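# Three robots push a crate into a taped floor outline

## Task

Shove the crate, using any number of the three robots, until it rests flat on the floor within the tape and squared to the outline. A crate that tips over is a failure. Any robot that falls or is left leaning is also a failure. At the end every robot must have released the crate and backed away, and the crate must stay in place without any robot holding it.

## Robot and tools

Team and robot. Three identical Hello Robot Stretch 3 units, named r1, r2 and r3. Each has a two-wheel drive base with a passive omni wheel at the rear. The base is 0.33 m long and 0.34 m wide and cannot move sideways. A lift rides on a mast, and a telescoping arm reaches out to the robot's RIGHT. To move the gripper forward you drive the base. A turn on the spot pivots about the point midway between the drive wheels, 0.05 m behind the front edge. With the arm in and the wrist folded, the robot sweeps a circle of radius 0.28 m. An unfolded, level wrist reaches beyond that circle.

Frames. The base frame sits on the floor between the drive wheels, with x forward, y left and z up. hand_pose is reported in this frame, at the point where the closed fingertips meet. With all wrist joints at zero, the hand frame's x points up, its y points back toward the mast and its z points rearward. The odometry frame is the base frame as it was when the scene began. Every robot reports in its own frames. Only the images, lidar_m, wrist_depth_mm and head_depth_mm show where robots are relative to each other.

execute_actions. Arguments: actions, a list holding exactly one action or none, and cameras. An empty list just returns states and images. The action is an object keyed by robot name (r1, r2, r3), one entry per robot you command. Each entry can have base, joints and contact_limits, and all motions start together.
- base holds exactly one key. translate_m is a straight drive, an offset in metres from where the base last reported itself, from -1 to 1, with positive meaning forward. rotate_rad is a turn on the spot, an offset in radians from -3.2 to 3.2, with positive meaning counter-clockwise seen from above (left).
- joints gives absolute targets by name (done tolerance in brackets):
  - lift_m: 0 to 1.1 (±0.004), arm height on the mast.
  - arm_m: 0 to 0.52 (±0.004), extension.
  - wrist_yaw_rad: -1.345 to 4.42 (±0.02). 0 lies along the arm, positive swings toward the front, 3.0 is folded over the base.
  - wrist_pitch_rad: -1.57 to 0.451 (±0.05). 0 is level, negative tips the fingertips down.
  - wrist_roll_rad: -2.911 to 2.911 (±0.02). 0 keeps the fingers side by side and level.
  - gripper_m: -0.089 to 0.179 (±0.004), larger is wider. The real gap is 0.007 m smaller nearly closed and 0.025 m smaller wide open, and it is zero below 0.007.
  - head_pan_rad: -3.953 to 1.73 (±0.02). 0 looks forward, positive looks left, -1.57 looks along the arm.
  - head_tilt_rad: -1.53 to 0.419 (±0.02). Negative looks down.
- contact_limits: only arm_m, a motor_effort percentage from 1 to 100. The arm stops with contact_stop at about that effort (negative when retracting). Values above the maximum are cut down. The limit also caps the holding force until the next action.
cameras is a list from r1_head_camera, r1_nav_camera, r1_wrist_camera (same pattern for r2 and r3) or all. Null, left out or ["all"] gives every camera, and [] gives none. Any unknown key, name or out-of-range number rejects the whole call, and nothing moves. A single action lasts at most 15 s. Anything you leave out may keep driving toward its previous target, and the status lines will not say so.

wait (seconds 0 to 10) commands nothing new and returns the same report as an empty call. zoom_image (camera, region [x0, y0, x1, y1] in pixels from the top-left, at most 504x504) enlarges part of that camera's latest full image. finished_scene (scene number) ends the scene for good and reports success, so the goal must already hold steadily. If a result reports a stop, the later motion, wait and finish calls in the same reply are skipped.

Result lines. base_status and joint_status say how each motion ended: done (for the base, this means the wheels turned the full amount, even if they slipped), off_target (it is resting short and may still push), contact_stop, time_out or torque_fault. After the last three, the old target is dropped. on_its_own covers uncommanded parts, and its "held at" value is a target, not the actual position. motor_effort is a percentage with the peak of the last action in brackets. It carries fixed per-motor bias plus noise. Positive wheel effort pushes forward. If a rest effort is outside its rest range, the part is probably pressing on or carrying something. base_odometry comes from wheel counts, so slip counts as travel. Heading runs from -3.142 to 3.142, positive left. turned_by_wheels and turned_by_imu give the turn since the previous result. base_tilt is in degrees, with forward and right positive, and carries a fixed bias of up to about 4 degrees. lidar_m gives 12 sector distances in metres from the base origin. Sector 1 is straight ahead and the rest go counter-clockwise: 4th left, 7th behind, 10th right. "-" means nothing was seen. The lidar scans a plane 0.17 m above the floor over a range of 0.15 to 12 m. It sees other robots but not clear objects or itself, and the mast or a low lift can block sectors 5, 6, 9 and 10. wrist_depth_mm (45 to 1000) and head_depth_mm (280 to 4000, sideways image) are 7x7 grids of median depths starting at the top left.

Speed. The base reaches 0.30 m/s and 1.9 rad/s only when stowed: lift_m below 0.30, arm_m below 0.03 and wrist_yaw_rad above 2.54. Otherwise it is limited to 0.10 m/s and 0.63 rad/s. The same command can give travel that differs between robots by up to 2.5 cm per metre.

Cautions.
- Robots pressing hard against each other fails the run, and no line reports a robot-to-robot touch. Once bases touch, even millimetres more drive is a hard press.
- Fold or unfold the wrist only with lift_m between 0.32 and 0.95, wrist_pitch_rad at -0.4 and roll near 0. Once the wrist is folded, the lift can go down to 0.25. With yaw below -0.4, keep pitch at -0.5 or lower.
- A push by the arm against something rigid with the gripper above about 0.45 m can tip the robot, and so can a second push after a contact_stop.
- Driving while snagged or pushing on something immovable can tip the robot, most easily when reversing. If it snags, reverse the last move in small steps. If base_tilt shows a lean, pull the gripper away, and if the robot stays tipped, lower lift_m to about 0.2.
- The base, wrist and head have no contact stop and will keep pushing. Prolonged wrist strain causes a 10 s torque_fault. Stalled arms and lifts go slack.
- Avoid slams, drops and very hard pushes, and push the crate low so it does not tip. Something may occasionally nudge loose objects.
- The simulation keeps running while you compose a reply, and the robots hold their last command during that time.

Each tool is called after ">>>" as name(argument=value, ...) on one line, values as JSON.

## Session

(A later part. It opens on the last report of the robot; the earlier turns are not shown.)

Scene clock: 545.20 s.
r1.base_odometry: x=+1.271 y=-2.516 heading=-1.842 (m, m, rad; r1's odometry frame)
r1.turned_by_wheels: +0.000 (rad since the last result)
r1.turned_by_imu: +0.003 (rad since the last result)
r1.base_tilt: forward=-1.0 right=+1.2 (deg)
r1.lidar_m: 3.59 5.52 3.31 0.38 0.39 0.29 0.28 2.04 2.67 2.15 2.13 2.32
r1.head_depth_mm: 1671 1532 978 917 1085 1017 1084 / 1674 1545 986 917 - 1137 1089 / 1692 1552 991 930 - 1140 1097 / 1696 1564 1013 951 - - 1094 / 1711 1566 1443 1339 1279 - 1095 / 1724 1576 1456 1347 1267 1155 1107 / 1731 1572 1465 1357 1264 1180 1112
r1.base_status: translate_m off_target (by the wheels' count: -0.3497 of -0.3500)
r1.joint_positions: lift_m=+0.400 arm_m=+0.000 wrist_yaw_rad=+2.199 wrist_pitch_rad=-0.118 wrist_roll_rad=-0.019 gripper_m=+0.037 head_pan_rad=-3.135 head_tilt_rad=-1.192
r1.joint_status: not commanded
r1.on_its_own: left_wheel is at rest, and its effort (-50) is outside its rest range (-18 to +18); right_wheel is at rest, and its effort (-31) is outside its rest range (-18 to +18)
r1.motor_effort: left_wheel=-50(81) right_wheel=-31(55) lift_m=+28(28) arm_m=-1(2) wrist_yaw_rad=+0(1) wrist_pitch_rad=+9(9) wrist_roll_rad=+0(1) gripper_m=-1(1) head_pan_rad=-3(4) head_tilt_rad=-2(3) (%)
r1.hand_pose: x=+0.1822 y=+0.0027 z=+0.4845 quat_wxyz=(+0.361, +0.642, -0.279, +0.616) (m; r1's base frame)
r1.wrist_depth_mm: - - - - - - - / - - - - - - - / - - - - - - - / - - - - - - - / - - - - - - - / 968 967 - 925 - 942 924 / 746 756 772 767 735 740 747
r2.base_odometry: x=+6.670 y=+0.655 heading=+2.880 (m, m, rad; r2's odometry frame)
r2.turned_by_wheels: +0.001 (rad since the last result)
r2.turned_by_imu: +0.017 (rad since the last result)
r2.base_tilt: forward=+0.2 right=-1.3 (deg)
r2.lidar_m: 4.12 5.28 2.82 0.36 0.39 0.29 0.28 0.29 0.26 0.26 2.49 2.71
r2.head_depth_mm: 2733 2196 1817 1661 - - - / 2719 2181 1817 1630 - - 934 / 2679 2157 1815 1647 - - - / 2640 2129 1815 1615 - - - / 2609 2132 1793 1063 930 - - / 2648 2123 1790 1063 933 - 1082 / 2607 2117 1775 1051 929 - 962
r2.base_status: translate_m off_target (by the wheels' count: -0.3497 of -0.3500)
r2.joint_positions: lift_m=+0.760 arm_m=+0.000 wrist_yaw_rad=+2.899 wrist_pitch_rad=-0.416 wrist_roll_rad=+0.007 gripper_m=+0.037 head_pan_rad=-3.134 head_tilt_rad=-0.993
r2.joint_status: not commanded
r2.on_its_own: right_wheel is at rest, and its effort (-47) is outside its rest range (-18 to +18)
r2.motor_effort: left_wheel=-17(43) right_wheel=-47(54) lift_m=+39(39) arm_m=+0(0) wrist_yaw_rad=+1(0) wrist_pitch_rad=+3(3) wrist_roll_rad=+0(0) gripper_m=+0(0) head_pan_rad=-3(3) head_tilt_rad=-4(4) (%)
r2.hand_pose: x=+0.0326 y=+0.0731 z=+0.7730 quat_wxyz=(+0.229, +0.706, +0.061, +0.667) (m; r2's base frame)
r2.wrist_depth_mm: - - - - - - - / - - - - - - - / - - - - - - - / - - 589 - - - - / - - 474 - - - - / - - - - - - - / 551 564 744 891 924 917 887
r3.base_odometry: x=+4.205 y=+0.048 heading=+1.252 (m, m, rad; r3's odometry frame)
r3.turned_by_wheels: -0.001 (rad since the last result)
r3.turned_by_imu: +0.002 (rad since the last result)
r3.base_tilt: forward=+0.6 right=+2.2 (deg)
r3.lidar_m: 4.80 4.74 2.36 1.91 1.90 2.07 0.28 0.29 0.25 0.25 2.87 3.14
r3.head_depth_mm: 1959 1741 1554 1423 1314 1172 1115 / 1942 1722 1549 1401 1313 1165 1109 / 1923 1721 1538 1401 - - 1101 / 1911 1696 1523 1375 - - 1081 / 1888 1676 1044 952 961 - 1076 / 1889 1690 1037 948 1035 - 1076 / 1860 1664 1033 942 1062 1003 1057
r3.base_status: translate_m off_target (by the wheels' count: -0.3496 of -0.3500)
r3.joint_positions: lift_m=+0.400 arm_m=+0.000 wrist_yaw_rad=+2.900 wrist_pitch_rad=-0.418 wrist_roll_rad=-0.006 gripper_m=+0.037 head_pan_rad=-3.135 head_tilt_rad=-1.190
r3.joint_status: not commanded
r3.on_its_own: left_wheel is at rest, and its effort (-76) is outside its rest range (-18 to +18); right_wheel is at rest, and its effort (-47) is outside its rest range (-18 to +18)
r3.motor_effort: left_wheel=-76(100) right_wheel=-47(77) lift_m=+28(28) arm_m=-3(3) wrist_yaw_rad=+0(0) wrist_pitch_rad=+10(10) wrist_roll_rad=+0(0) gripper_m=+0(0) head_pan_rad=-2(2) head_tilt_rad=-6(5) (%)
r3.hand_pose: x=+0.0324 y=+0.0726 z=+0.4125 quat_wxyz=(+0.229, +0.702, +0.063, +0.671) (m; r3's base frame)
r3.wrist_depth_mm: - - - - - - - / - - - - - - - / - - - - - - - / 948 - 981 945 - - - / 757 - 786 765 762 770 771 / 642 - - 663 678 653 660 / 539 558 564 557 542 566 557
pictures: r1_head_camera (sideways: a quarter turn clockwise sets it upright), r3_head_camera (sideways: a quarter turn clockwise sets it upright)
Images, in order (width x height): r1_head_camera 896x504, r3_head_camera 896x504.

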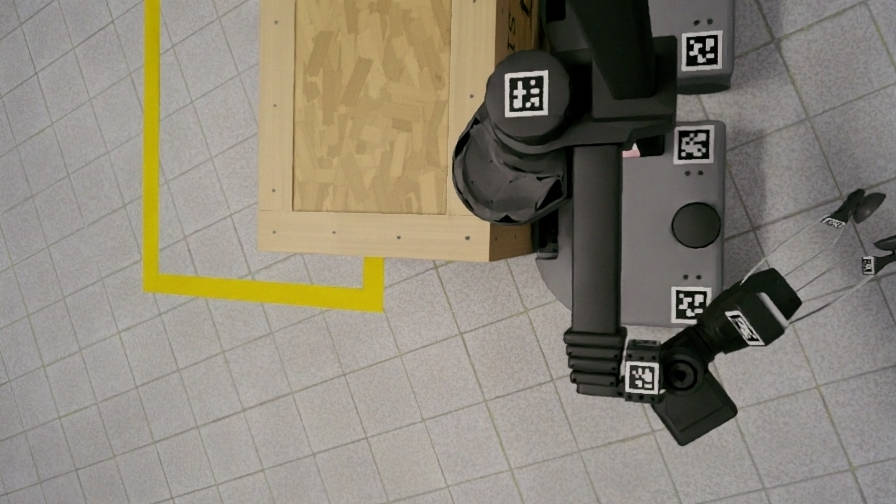

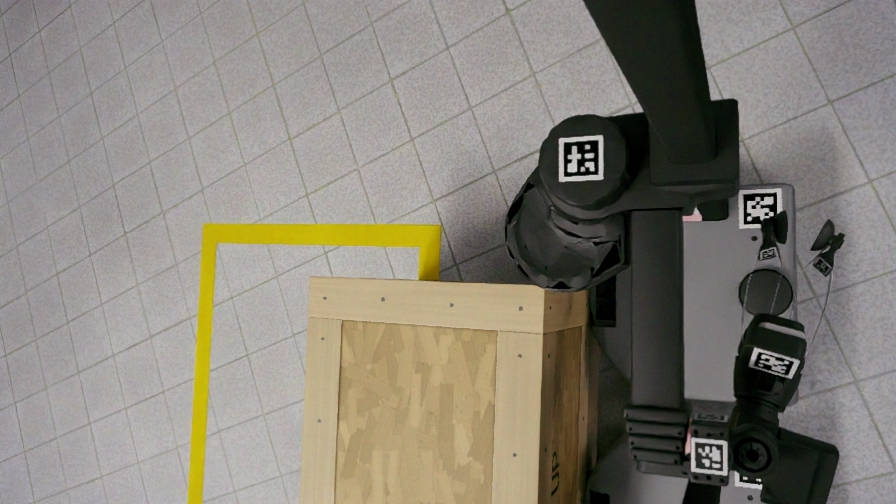

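>>> execute_actions(actions=[{"r2":{"base":{"translate_m":-0.25}},"r1":{"base":{"translate_m":-0.25}},"r3":{"base":{"translate_m":-0.25}}}], cameras=[])

>>> execute_actions(actions=[{"r2":{"base":{"translate_m":-0.2}},"r1":{"base":{"translate_m":-0.2}},"r3":{"base":{"translate_m":-0.2}}}], cameras=["r3_head_camera","r1_head_camera"])

Scene clock: 552.47 s.
r1.base_odometry: x=+1.338 y=-2.276 heading=-1.841 (m, m, rad; r1's odometry frame)
r1.turned_by_wheels: +0.000 (rad since the last result)
r1.turned_by_imu: +0.000 (rad since the last result)
r1.base_tilt: forward=-1.0 right=+1.1 (deg)
r1.lidar_m: 3.75 5.80 3.21 0.38 0.39 0.29 0.28 1.86 1.87 2.24 2.23 2.43
r1.head_depth_mm: 1683 1531 980 916 1086 1018 1084 / 1675 1532 984 924 - 1135 1086 / 1684 1537 987 927 - 1137 1096 / 1699 1551 1022 948 - - 1097 / 1717 1566 1444 1332 1271 - 1093 / 1723 1580 1458 1346 1267 1155 1106 / 1744 1582 1463 1354 1266 1182 1111
r1.base_status: translate_m off_target (by the wheels' count: -0.2497 of -0.2500)
r1.joint_positions: lift_m=+0.400 arm_m=+0.000 wrist_yaw_rad=+2.199 wrist_pitch_rad=-0.118 wrist_roll_rad=-0.019 gripper_m=+0.037 head_pan_rad=-3.135 head_tilt_rad=-1.192
r1.joint_status: not commanded
r1.on_its_own: left_wheel is at rest, and its effort (-32) is outside its rest range (-18 to +18); right_wheel is at rest, and its effort (-42) is outside its rest range (-18 to +18)
r1.motor_effort: left_wheel=-32(63) right_wheel=-42(45) lift_m=+28(28) arm_m=+0(1) wrist_yaw_rad=+1(1) wrist_pitch_rad=+9(9) wrist_roll_rad=+0(0) gripper_m=+1(1) head_pan_rad=-4(3) head_tilt_rad=-2(3) (%)
r1.hand_pose: x=+0.1822 y=+0.0027 z=+0.4845 quat_wxyz=(+0.361, +0.642, -0.279, +0.616) (m; r1's base frame)
r1.wrist_depth_mm: - - - - - - - / - - - - - - - / - - - - - - - / - - - - - - - / - - - - - - - / 961 921 - 948 - 976 948 / 758 750 767 760 735 750 760
r2.base_odometry: x=+6.911 y=+0.591 heading=+2.880 (m, m, rad; r2's odometry frame)
r2.turned_by_wheels: +0.000 (rad since the last result)
r2.turned_by_imu: +0.005 (rad since the last result)
r2.base_tilt: forward=+0.2 right=-1.3 (deg)
r2.lidar_m: 4.29 5.45 2.70 0.36 0.38 0.29 0.28 0.29 0.27 0.26 2.58 2.81
r2.head_depth_mm: 2654 2210 1830 1659 - - - / 2714 2183 1824 1642 - - 936 / 2680 2170 1820 1650 - - - / 2665 2173 1803 1614 - - - / 2655 2144 1805 1064 932 - - / 2597 2120 1780 1060 930 - 1086 / 2572 2107 1788 1053 929 - 962
r2.base_status: translate_m off_target (by the wheels' count: -0.2497 of -0.2500)
r2.joint_positions: lift_m=+0.760 arm_m=+0.000 wrist_yaw_rad=+2.899 wrist_pitch_rad=-0.416 wrist_roll_rad=+0.007 gripper_m=+0.037 head_pan_rad=-3.134 head_tilt_rad=-0.993
r2.joint_status: not commanded
r2.on_its_own: left_wheel is at rest, and its effort (-29) is outside its rest range (-18 to +18); right_wheel is at rest, and its effort (-39) is outside its rest range (-18 to +18)
r2.motor_effort: left_wheel=-29(39) right_wheel=-39(48) lift_m=+38(38) arm_m=+0(0) wrist_yaw_rad=-1(0) wrist_pitch_rad=+3(3) wrist_roll_rad=+0(0) gripper_m=+0(1) head_pan_rad=-4(4) head_tilt_rad=-4(4) (%)
r2.hand_pose: x=+0.0326 y=+0.0731 z=+0.7730 quat_wxyz=(+0.229, +0.706, +0.061, +0.667) (m; r2's base frame)
r2.wrist_depth_mm: - - - - - - - / - - - - - - - / - - - - - - - / - - 585 - - - - / - - 471 - - - - / - - - - - - - / 545 573 732 905 895 900 911
r3.base_odometry: x=+4.127 y=-0.189 heading=+1.251 (m, m, rad; r3's odometry frame)
r3.turned_by_wheels: -0.001 (rad since the last result)
r3.turned_by_imu: +0.001 (rad since the last result)
r3.base_tilt: forward=+0.6 right=+2.2 (deg)
r3.lidar_m: 4.93 4.55 2.25 1.82 1.81 1.97 0.28 0.29 0.25 0.25 2.95 3.22
r3.head_depth_mm: 1978 1728 1562 1409 1315 1173 1112 / 1939 1709 1541 1417 1308 1161 1109 / 1933 1708 1537 1406 - - 1102 / 1896 1706 1521 1369 - - 1086 / 1880 1683 1049 953 961 - 1081 / 1873 1668 1041 952 1031 - 1082 / 1853 1659 1031 942 1060 1006 1067
r3.base_status: translate_m off_target (by the wheels' count: -0.2496 of -0.2500)
r3.joint_positions: lift_m=+0.400 arm_m=+0.000 wrist_yaw_rad=+2.900 wrist_pitch_rad=-0.418 wrist_roll_rad=-0.006 gripper_m=+0.037 head_pan_rad=-3.135 head_tilt_rad=-1.190
r3.joint_status: not commanded
r3.on_its_own: left_wheel is at rest, and its effort (-74) is outside its rest range (-18 to +18); right_wheel is at rest, and its effort (-43) is outside its rest range (-18 to +18)
r3.motor_effort: left_wheel=-74(93) right_wheel=-43(67) lift_m=+29(28) arm_m=-2(2) wrist_yaw_rad=+0(1) wrist_pitch_rad=+10(10) wrist_roll_rad=+0(0) gripper_m=+0(1) head_pan_rad=-1(2) head_tilt_rad=-6(5) (%)
r3.hand_pose: x=+0.0324 y=+0.0726 z=+0.4125 quat_wxyz=(+0.229, +0.702, +0.063, +0.671) (m; r3's base frame)
r3.wrist_depth_mm: - - - - - - - / - - - - - - - / - - - - - - - / 963 - 943 963 - - - / 745 - 787 779 777 788 800 / 633 - - 656 662 661 658 / 550 558 554 559 551 555 550
pictures: none
No camera images: the call's "cameras" was empty. Leave "cameras" out to get every camera's image.

Scene clock: 556.50 s.
r1.base_odometry: x=+1.391 y=-2.083 heading=-1.841 (m, m, rad; r1's odometry frame)
r1.turned_by_wheels: +0.000 (rad since the last result)
r1.turned_by_imu: -0.001 (rad since the last result)
r1.base_tilt: forward=-1.0 right=+1.2 (deg)
r1.lidar_m: 3.86 5.97 3.11 0.38 0.39 0.29 0.28 1.74 1.72 2.32 2.30 2.51
r1.head_depth_mm: 1658 1526 977 916 1088 1018 1086 / 1683 1540 985 923 - 1140 1088 / 1687 1553 987 927 - 1136 1093 / 1697 1550 1022 948 - - 1100 / 1720 1571 1441 1340 1274 - 1099 / 1723 1574 1457 1347 1274 1156 1105 / 1727 1574 1465 1357 1261 1187 1107
r1.base_status: translate_m off_target (by the wheels' count: -0.1997 of -0.2000)
r1.joint_positions: lift_m=+0.400 arm_m=+0.000 wrist_yaw_rad=+2.199 wrist_pitch_rad=-0.118 wrist_roll_rad=-0.019 gripper_m=+0.037 head_pan_rad=-3.135 head_tilt_rad=-1.192
r1.joint_status: not commanded
r1.on_its_own: left_wheel is at rest, and its effort (-45) is outside its rest range (-18 to +18); right_wheel is at rest, and its effort (-40) is outside its rest range (-18 to +18)
r1.motor_effort: left_wheel=-45(52) right_wheel=-40(51) lift_m=+28(28) arm_m=-1(0) wrist_yaw_rad=+1(2) wrist_pitch_rad=+9(9) wrist_roll_rad=+0(0) gripper_m=+1(0) head_pan_rad=-3(3) head_tilt_rad=-2(2) (%)
r1.hand_pose: x=+0.1822 y=+0.0027 z=+0.4845 quat_wxyz=(+0.361, +0.642, -0.279, +0.616) (m; r1's base frame)
r1.wrist_depth_mm: - - - - - - - / - - - - - - - / - - - - - - - / - - - - - - - / - - - - - - - / 931 983 - 924 - 935 971 / 759 767 766 764 732 756 743
r2.base_odometry: x=+7.104 y=+0.539 heading=+2.880 (m, m, rad; r2's odometry frame)
r2.turned_by_wheels: +0.000 (rad since the last result)
r2.turned_by_imu: +0.001 (rad since the last result)
r2.base_tilt: forward=+0.1 right=-1.4 (deg)
r2.lidar_m: 4.46 5.28 2.61 0.36 0.38 0.29 0.28 0.29 0.27 0.27 2.66 2.90
r2.head_depth_mm: 2609 2204 1826 1664 - - - / 2702 2171 1828 1636 - - 941 / 2698 2186 1804 1629 - - - / 2673 2166 1792 1613 - - - / 2664 2138 1794 1063 935 - - / 2627 2115 1788 1062 932 - 1084 / 2546 2124 1785 1052 927 - 962
r2.base_status: translate_m off_target (by the wheels' count: -0.1998 of -0.2000)
r2.joint_positions: lift_m=+0.760 arm_m=+0.000 wrist_yaw_rad=+2.899 wrist_pitch_rad=-0.416 wrist_roll_rad=+0.007 gripper_m=+0.037 head_pan_rad=-3.134 head_tilt_rad=-0.993
r2.joint_status: not commanded
r2.on_its_own: left_wheel is at rest, and its effort (-19) is outside its rest range (-18 to +18); right_wheel is at rest, and its effort (-33) is outside its rest range (-18 to +18)
r2.motor_effort: left_wheel=-19(35) right_wheel=-33(47) lift_m=+38(38) arm_m=+0(0) wrist_yaw_rad=+1(0) wrist_pitch_rad=+3(3) wrist_roll_rad=+0(0) gripper_m=+0(0) head_pan_rad=-4(3) head_tilt_rad=-4(3) (%)
r2.hand_pose: x=+0.0326 y=+0.0731 z=+0.7730 quat_wxyz=(+0.229, +0.706, +0.061, +0.667) (m; r2's base frame)
r2.wrist_depth_mm: - - - - - - - / - - - - - - - / - - - - - - - / - - 574 - - - - / - - 461 - - - - / - - - - - - - / 540 562 728 873 919 936 892
r3.base_odometry: x=+4.064 y=-0.379 heading=+1.251 (m, m, rad; r3's odometry frame)
r3.turned_by_wheels: +0.000 (rad since the last result)
r3.turned_by_imu: -0.001 (rad since the last result)
r3.base_tilt: forward=+0.6 right=+2.2 (deg)
r3.lidar_m: 5.03 4.37 2.17 1.74 1.73 1.88 0.28 0.29 0.25 0.25 3.02 3.30
r3.head_depth_mm: 1945 1738 1555 1421 1321 1177 1115 / 1943 1714 1548 1410 1301 1166 1109 / 1894 1707 1540 1397 - - 1102 / 1904 1692 1533 1380 - - 1085 / 1879 1684 1045 956 964 - 1081 / 1868 1671 1037 948 1033 - 1079 / 1857 1657 1029 944 1059 1001 1056
r3.base_status: translate_m off_target (by the wheels' count: -0.1996 of -0.2000)
r3.joint_positions: lift_m=+0.400 arm_m=+0.000 wrist_yaw_rad=+2.900 wrist_pitch_rad=-0.418 wrist_roll_rad=-0.006 gripper_m=+0.037 head_pan_rad=-3.135 head_tilt_rad=-1.190
r3.joint_status: not commanded
r3.on_its_own: left_wheel is at rest, and its effort (-73) is outside its rest range (-18 to +18); right_wheel is at rest, and its effort (-52) is outside its rest range (-18 to +18)
r3.motor_effort: left_wheel=-73(93) right_wheel=-52(61) lift_m=+28(28) arm_m=-3(2) wrist_yaw_rad=+0(0) wrist_pitch_rad=+10(10) wrist_roll_rad=+0(0) gripper_m=+0(0) head_pan_rad=-1(2) head_tilt_rad=-5(5) (%)
r3.hand_pose: x=+0.0324 y=+0.0726 z=+0.4125 quat_wxyz=(+0.229, +0.702, +0.063, +0.671) (m; r3's base frame)
r3.wrist_depth_mm: - - - - - - - / - - - - - - - / - - - - - - - / 913 - 953 936 - - - / 773 - 773 772 780 767 777 / 643 - - 657 667 640 664 / 547 551 563 559 540 559 561
pictures: r1_head_camera (sideways: a quarter turn clockwise sets it upright), r3_head_camera (sideways: a quarter turn clockwise sets it upright)
Images, in order (width x height): r1_head_camera 896x504, r3_head_camera 896x504.

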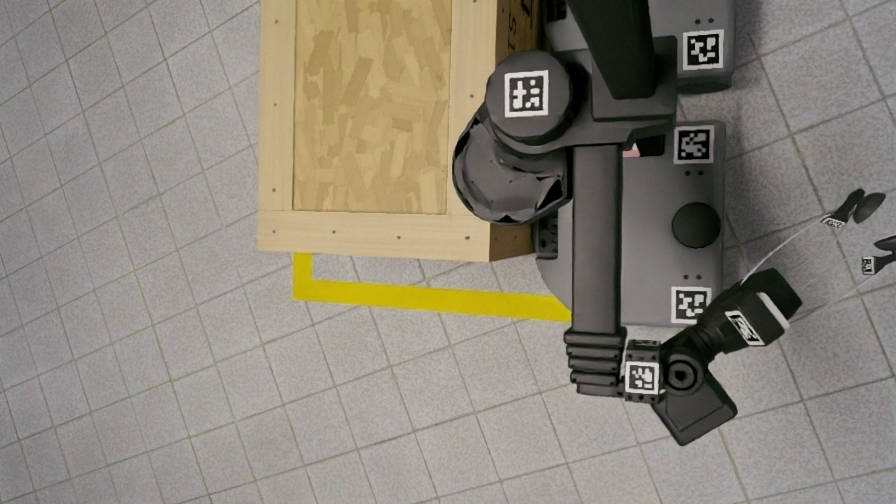

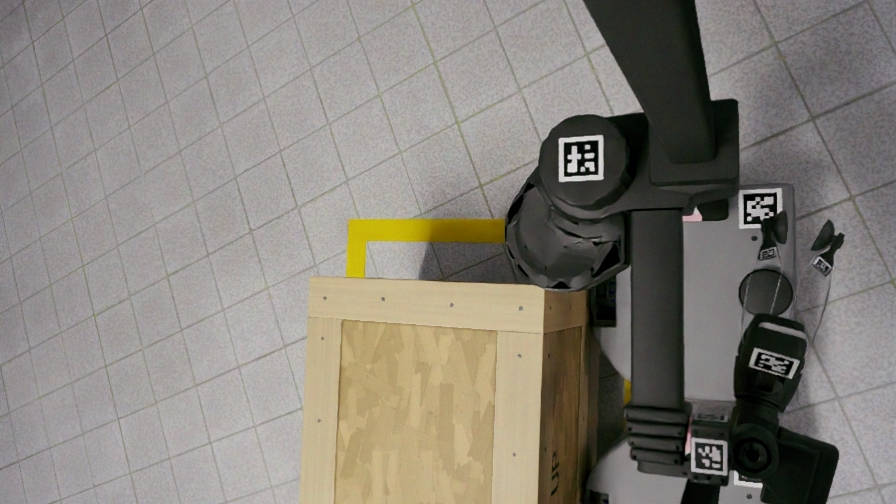

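>>> execute_actions(actions=[{"r2":{"base":{"translate_m":-0.045}},"r1":{"base":{"translate_m":-0.045}},"r3":{"base":{"translate_m":-0.045}}}], cameras=[])

>>> execute_actions(actions=[{"r2":{"base":{"translate_m":0.7}},"r1":{"base":{"translate_m":0.7}},"r3":{"base":{"translate_m":0.7}}}], cameras=["r3_head_camera","r1_head_camera"])

Scene clock: 560.87 s.
r1.base_odometry: x=+1.403 y=-2.040 heading=-1.841 (m, m, rad; r1's odometry frame)
r1.turned_by_wheels: +0.000 (rad since the last result)
r1.turned_by_imu: +0.000 (rad since the last result)
r1.base_tilt: forward=-0.9 right=+1.1 (deg)
r1.lidar_m: 3.90 6.01 3.08 0.38 0.38 0.29 0.28 1.73 1.69 2.34 2.32 2.53
r1.head_depth_mm: 1656 1527 979 918 1083 1017 1084 / 1681 1540 985 922 - 1134 1087 / 1687 1546 987 930 - 1140 1096 / 1702 1556 1021 952 - - 1104 / 1703 1563 1439 1338 1274 - 1094 / 1717 1573 1445 1351 1268 1153 1105 / 1731 1582 1463 1346 1265 1181 1111
r1.base_status: translate_m off_target (by the wheels' count: -0.0447 of -0.0450)
r1.joint_positions: lift_m=+0.400 arm_m=+0.000 wrist_yaw_rad=+2.199 wrist_pitch_rad=-0.118 wrist_roll_rad=-0.019 gripper_m=+0.037 head_pan_rad=-3.135 head_tilt_rad=-1.192
r1.joint_status: not commanded
r1.on_its_own: left_wheel is at rest, and its effort (-46) is outside its rest range (-18 to +18); right_wheel is at rest, and its effort (-39) is outside its rest range (-18 to +18)
r1.motor_effort: left_wheel=-46(58) right_wheel=-39(45) lift_m=+28(28) arm_m=-1(1) wrist_yaw_rad=+0(2) wrist_pitch_rad=+9(9) wrist_roll_rad=+0(0) gripper_m=+1(0) head_pan_rad=-3(3) head_tilt_rad=-2(2) (%)
r1.hand_pose: x=+0.1822 y=+0.0027 z=+0.4845 quat_wxyz=(+0.361, +0.642, -0.279, +0.616) (m; r1's base frame)
r1.wrist_depth_mm: - - - - - - - / - - - - - - - / - - - - - - - / - - - - - - - / - - - - - - - / 953 947 - 933 - 942 916 / 747 760 775 763 743 768 763
r2.base_odometry: x=+7.147 y=+0.527 heading=+2.880 (m, m, rad; r2's odometry frame)
r2.turned_by_wheels: +0.000 (rad since the last result)
r2.turned_by_imu: +0.001 (rad since the last result)
r2.base_tilt: forward=+0.2 right=-1.3 (deg)
r2.lidar_m: 4.44 5.24 2.59 0.36 0.38 0.29 0.28 0.29 0.27 0.26 2.68 2.91
r2.head_depth_mm: 2631 2198 1830 1660 - - - / 2704 2195 1831 1636 - - 939 / 2688 2183 1817 1646 - - - / 2680 2152 1804 1621 - - - / 2640 2133 1796 1063 936 - - / 2605 2104 1783 1060 931 - 1089 / 2508 2102 1779 1050 925 - 963
r2.base_status: translate_m off_target (by the wheels' count: -0.0448 of -0.0450)
r2.joint_positions: lift_m=+0.760 arm_m=+0.000 wrist_yaw_rad=+2.899 wrist_pitch_rad=-0.416 wrist_roll_rad=+0.007 gripper_m=+0.037 head_pan_rad=-3.134 head_tilt_rad=-0.993
r2.joint_status: not commanded
r2.on_its_own: left_wheel is at rest, and its effort (-23) is outside its rest range (-18 to +18); right_wheel is at rest, and its effort (-34) is outside its rest range (-18 to +18)
r2.motor_effort: left_wheel=-23(28) right_wheel=-34(40) lift_m=+38(38) arm_m=+0(0) wrist_yaw_rad=+1(0) wrist_pitch_rad=+3(3) wrist_roll_rad=+0(0) gripper_m=+0(0) head_pan_rad=-4(3) head_tilt_rad=-4(4) (%)
r2.hand_pose: x=+0.0326 y=+0.0731 z=+0.7730 quat_wxyz=(+0.229, +0.706, +0.061, +0.667) (m; r2's base frame)
r2.wrist_depth_mm: - - - - - - - / - - - - - - - / - - - - - - - / - - 577 - - - - / - - 463 - - - - / - - - - - - - / 545 567 741 857 928 925 903
r3.base_odometry: x=+4.050 y=-0.421 heading=+1.250 (m, m, rad; r3's odometry frame)
r3.turned_by_wheels: +0.000 (rad since the last result)
r3.turned_by_imu: +0.001 (rad since the last result)
r3.base_tilt: forward=+0.6 right=+2.2 (deg)
r3.lidar_m: 5.08 4.33 2.14 1.73 1.71 1.87 0.28 0.29 0.25 0.25 3.04 3.32
r3.head_depth_mm: 1946 1737 1557 1419 1325 1175 1113 / 1928 1721 1546 1417 1309 1161 1109 / 1906 1696 1538 1401 - - 1104 / 1903 1685 1518 1387 - - 1085 / 1879 1678 1047 955 961 - 1086 / 1871 1674 1036 946 1027 - 1079 / 1835 1643 1033 938 1058 1001 1057
r3.base_status: translate_m off_target (by the wheels' count: -0.0446 of -0.0450)
r3.joint_positions: lift_m=+0.400 arm_m=+0.000 wrist_yaw_rad=+2.900 wrist_pitch_rad=-0.418 wrist_roll_rad=-0.006 gripper_m=+0.037 head_pan_rad=-3.135 head_tilt_rad=-1.190
r3.joint_status: not commanded
r3.on_its_own: left_wheel is at rest, and its effort (-72) is outside its rest range (-18 to +18); right_wheel is at rest, and its effort (-54) is outside its rest range (-18 to +18)
r3.motor_effort: left_wheel=-72(83) right_wheel=-54(68) lift_m=+28(28) arm_m=-3(3) wrist_yaw_rad=+0(1) wrist_pitch_rad=+10(10) wrist_roll_rad=+0(0) gripper_m=-1(1) head_pan_rad=-2(2) head_tilt_rad=-5(6) (%)
r3.hand_pose: x=+0.0324 y=+0.0726 z=+0.4125 quat_wxyz=(+0.229, +0.702, +0.063, +0.671) (m; r3's base frame)
r3.wrist_depth_mm: - - - - - - - / - - - - - - - / - - - - - - - / 945 - 932 970 - - - / 768 - 774 783 784 789 787 / 635 - - 647 679 649 661 / 544 549 557 556 552 565 569
pictures: none
No camera images: the call's "cameras" was empty. Leave "cameras" out to get every camera's image.

Scene clock: 569.23 s.
r1.base_odometry: x=+1.216 y=-2.715 heading=-1.841 (m, m, rad; r1's odometry frame)
r1.turned_by_wheels: +0.000 (rad since the last result)
r1.turned_by_imu: +0.005 (rad since the last result)
r1.base_tilt: forward=-1.0 right=+1.1 (deg)
r1.lidar_m: 3.48 5.35 3.36 0.38 2.73 1.01 0.98 2.21 2.57 2.07 2.06 2.25
r1.head_depth_mm: 1151 1283 1413 1311 1250 1021 1084 / 1166 1297 1421 1337 - 1136 1089 / 1172 1305 1427 1348 - 1134 1092 / 1655 1515 1436 1330 - - 1094 / 1715 1566 1443 1342 1271 - 1091 / 1725 1572 1452 1348 1264 1159 1107 / 1727 1577 1459 1354 1262 1180 1113
r1.base_status: done
r1.joint_positions: lift_m=+0.400 arm_m=+0.000 wrist_yaw_rad=+2.199 wrist_pitch_rad=-0.118 wrist_roll_rad=-0.019 gripper_m=+0.037 head_pan_rad=-3.135 head_tilt_rad=-1.192
r1.joint_status: not commanded
r1.motor_effort: left_wheel=-1(44) right_wheel=+1(37) lift_m=+28(28) arm_m=-1(2) wrist_yaw_rad=+1(0) wrist_pitch_rad=+9(9) wrist_roll_rad=+0(0) gripper_m=+1(2) head_pan_rad=-3(3) head_tilt_rad=-3(3) (%)
r1.hand_pose: x=+0.1822 y=+0.0027 z=+0.4845 quat_wxyz=(+0.361, +0.642, -0.279, +0.616) (m; r1's base frame)
r1.wrist_depth_mm: - - - - - - - / - - - - - - - / - - - - - - - / - - - - - - - / - - - - - - - / 959 953 - 943 - 933 945 / 753 762 752 761 748 747 753
r2.base_odometry: x=+6.471 y=+0.708 heading=+2.880 (m, m, rad; r2's odometry frame)
r2.turned_by_wheels: +0.000 (rad since the last result)
r2.turned_by_imu: +0.003 (rad since the last result)
r2.base_tilt: forward=+0.2 right=-1.4 (deg)
r2.lidar_m: 4.03 5.09 2.91 0.36 2.33 1.00 0.97 1.01 0.26 0.26 2.42 2.64
r2.head_depth_mm: 2714 2208 1822 1658 - - - / 2726 2174 1389 1623 - - 937 / 2684 2153 1343 1520 - - - / 2693 1483 1336 1539 - - - / 2625 1465 1334 1507 1347 - - / 2644 1460 1322 1503 1346 - 1083 / 2606 1452 1321 1506 1343 - 960
r2.base_status: done
r2.joint_positions: lift_m=+0.760 arm_m=+0.000 wrist_yaw_rad=+2.899 wrist_pitch_rad=-0.416 wrist_roll_rad=+0.007 gripper_m=+0.037 head_pan_rad=-3.134 head_tilt_rad=-0.993
r2.joint_status: not commanded
r2.motor_effort: left_wheel=-1(21) right_wheel=+1(31) lift_m=+39(37) arm_m=+0(0) wrist_yaw_rad=-1(1) wrist_pitch_rad=+3(3) wrist_roll_rad=+0(0) gripper_m=+0(0) head_pan_rad=-4(4) head_tilt_rad=-3(4) (%)
r2.hand_pose: x=+0.0326 y=+0.0731 z=+0.7730 quat_wxyz=(+0.229, +0.706, +0.061, +0.667) (m; r2's base frame)
r2.wrist_depth_mm: - - - - - - - / - - - - - - - / - - - - - - - / - - 576 - - - - / - - 453 - - - - / - - - - - - - / 969 978 761 876 940 932 885
r3.base_odometry: x=+4.270 y=+0.243 heading=+1.250 (m, m, rad; r3's odometry frame)
r3.turned_by_wheels: +0.000 (rad since the last result)
r3.turned_by_imu: +0.002 (rad since the last result)
r3.base_tilt: forward=+0.5 right=+2.2 (deg)
r3.lidar_m: 4.66 4.97 2.47 1.99 1.97 2.15 0.97 1.02 0.25 0.25 2.79 3.04
r3.head_depth_mm: 1938 1728 1556 1423 1318 1178 1116 / 1943 1715 1546 1418 1308 1167 1110 / 1920 1714 1542 1398 - - 1097 / 1884 1657 1532 1391 - - 1086 / 1299 1225 1474 1385 1291 - 1077 / 1290 1234 1482 1375 1274 - 1084 / 1272 1233 1467 1369 1253 994 1058
r3.base_status: done
r3.joint_positions: lift_m=+0.400 arm_m=+0.000 wrist_yaw_rad=+2.900 wrist_pitch_rad=-0.418 wrist_roll_rad=-0.006 gripper_m=+0.037 head_pan_rad=-3.135 head_tilt_rad=-1.190
r3.joint_status: not commanded
r3.motor_effort: left_wheel=-1(69) right_wheel=+0(52) lift_m=+28(28) arm_m=-2(3) wrist_yaw_rad=+0(0) wrist_pitch_rad=+10(10) wrist_roll_rad=+0(0) gripper_m=+1(0) head_pan_rad=-2(1) head_tilt_rad=-5(5) (%)
r3.hand_pose: x=+0.0324 y=+0.0726 z=+0.4125 quat_wxyz=(+0.229, +0.702, +0.063, +0.671) (m; r3's base frame)
r3.wrist_depth_mm: - - - - - - - / - - - - - - - / - - - - - - - / 971 - 960 974 - - - / 772 - 801 774 764 760 765 / 659 - - 655 659 655 665 / 547 550 550 566 535 561 560
pictures: r1_head_camera (sideways: a quarter turn clockwise sets it upright), r3_head_camera (sideways: a quarter turn clockwise sets it upright)
Images, in order (width x height): r1_head_camera 896x504, r3_head_camera 896x504.

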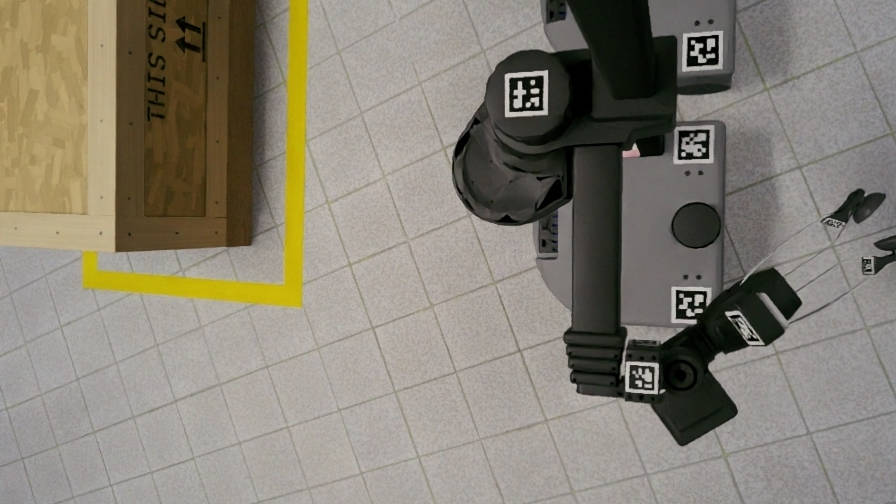

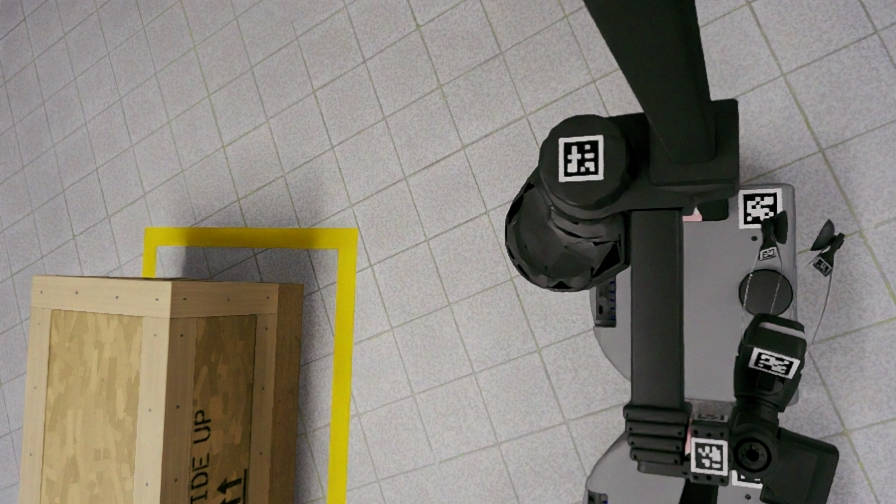

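>>> finished_scene(scene=1)

The scene is finished: the task was done.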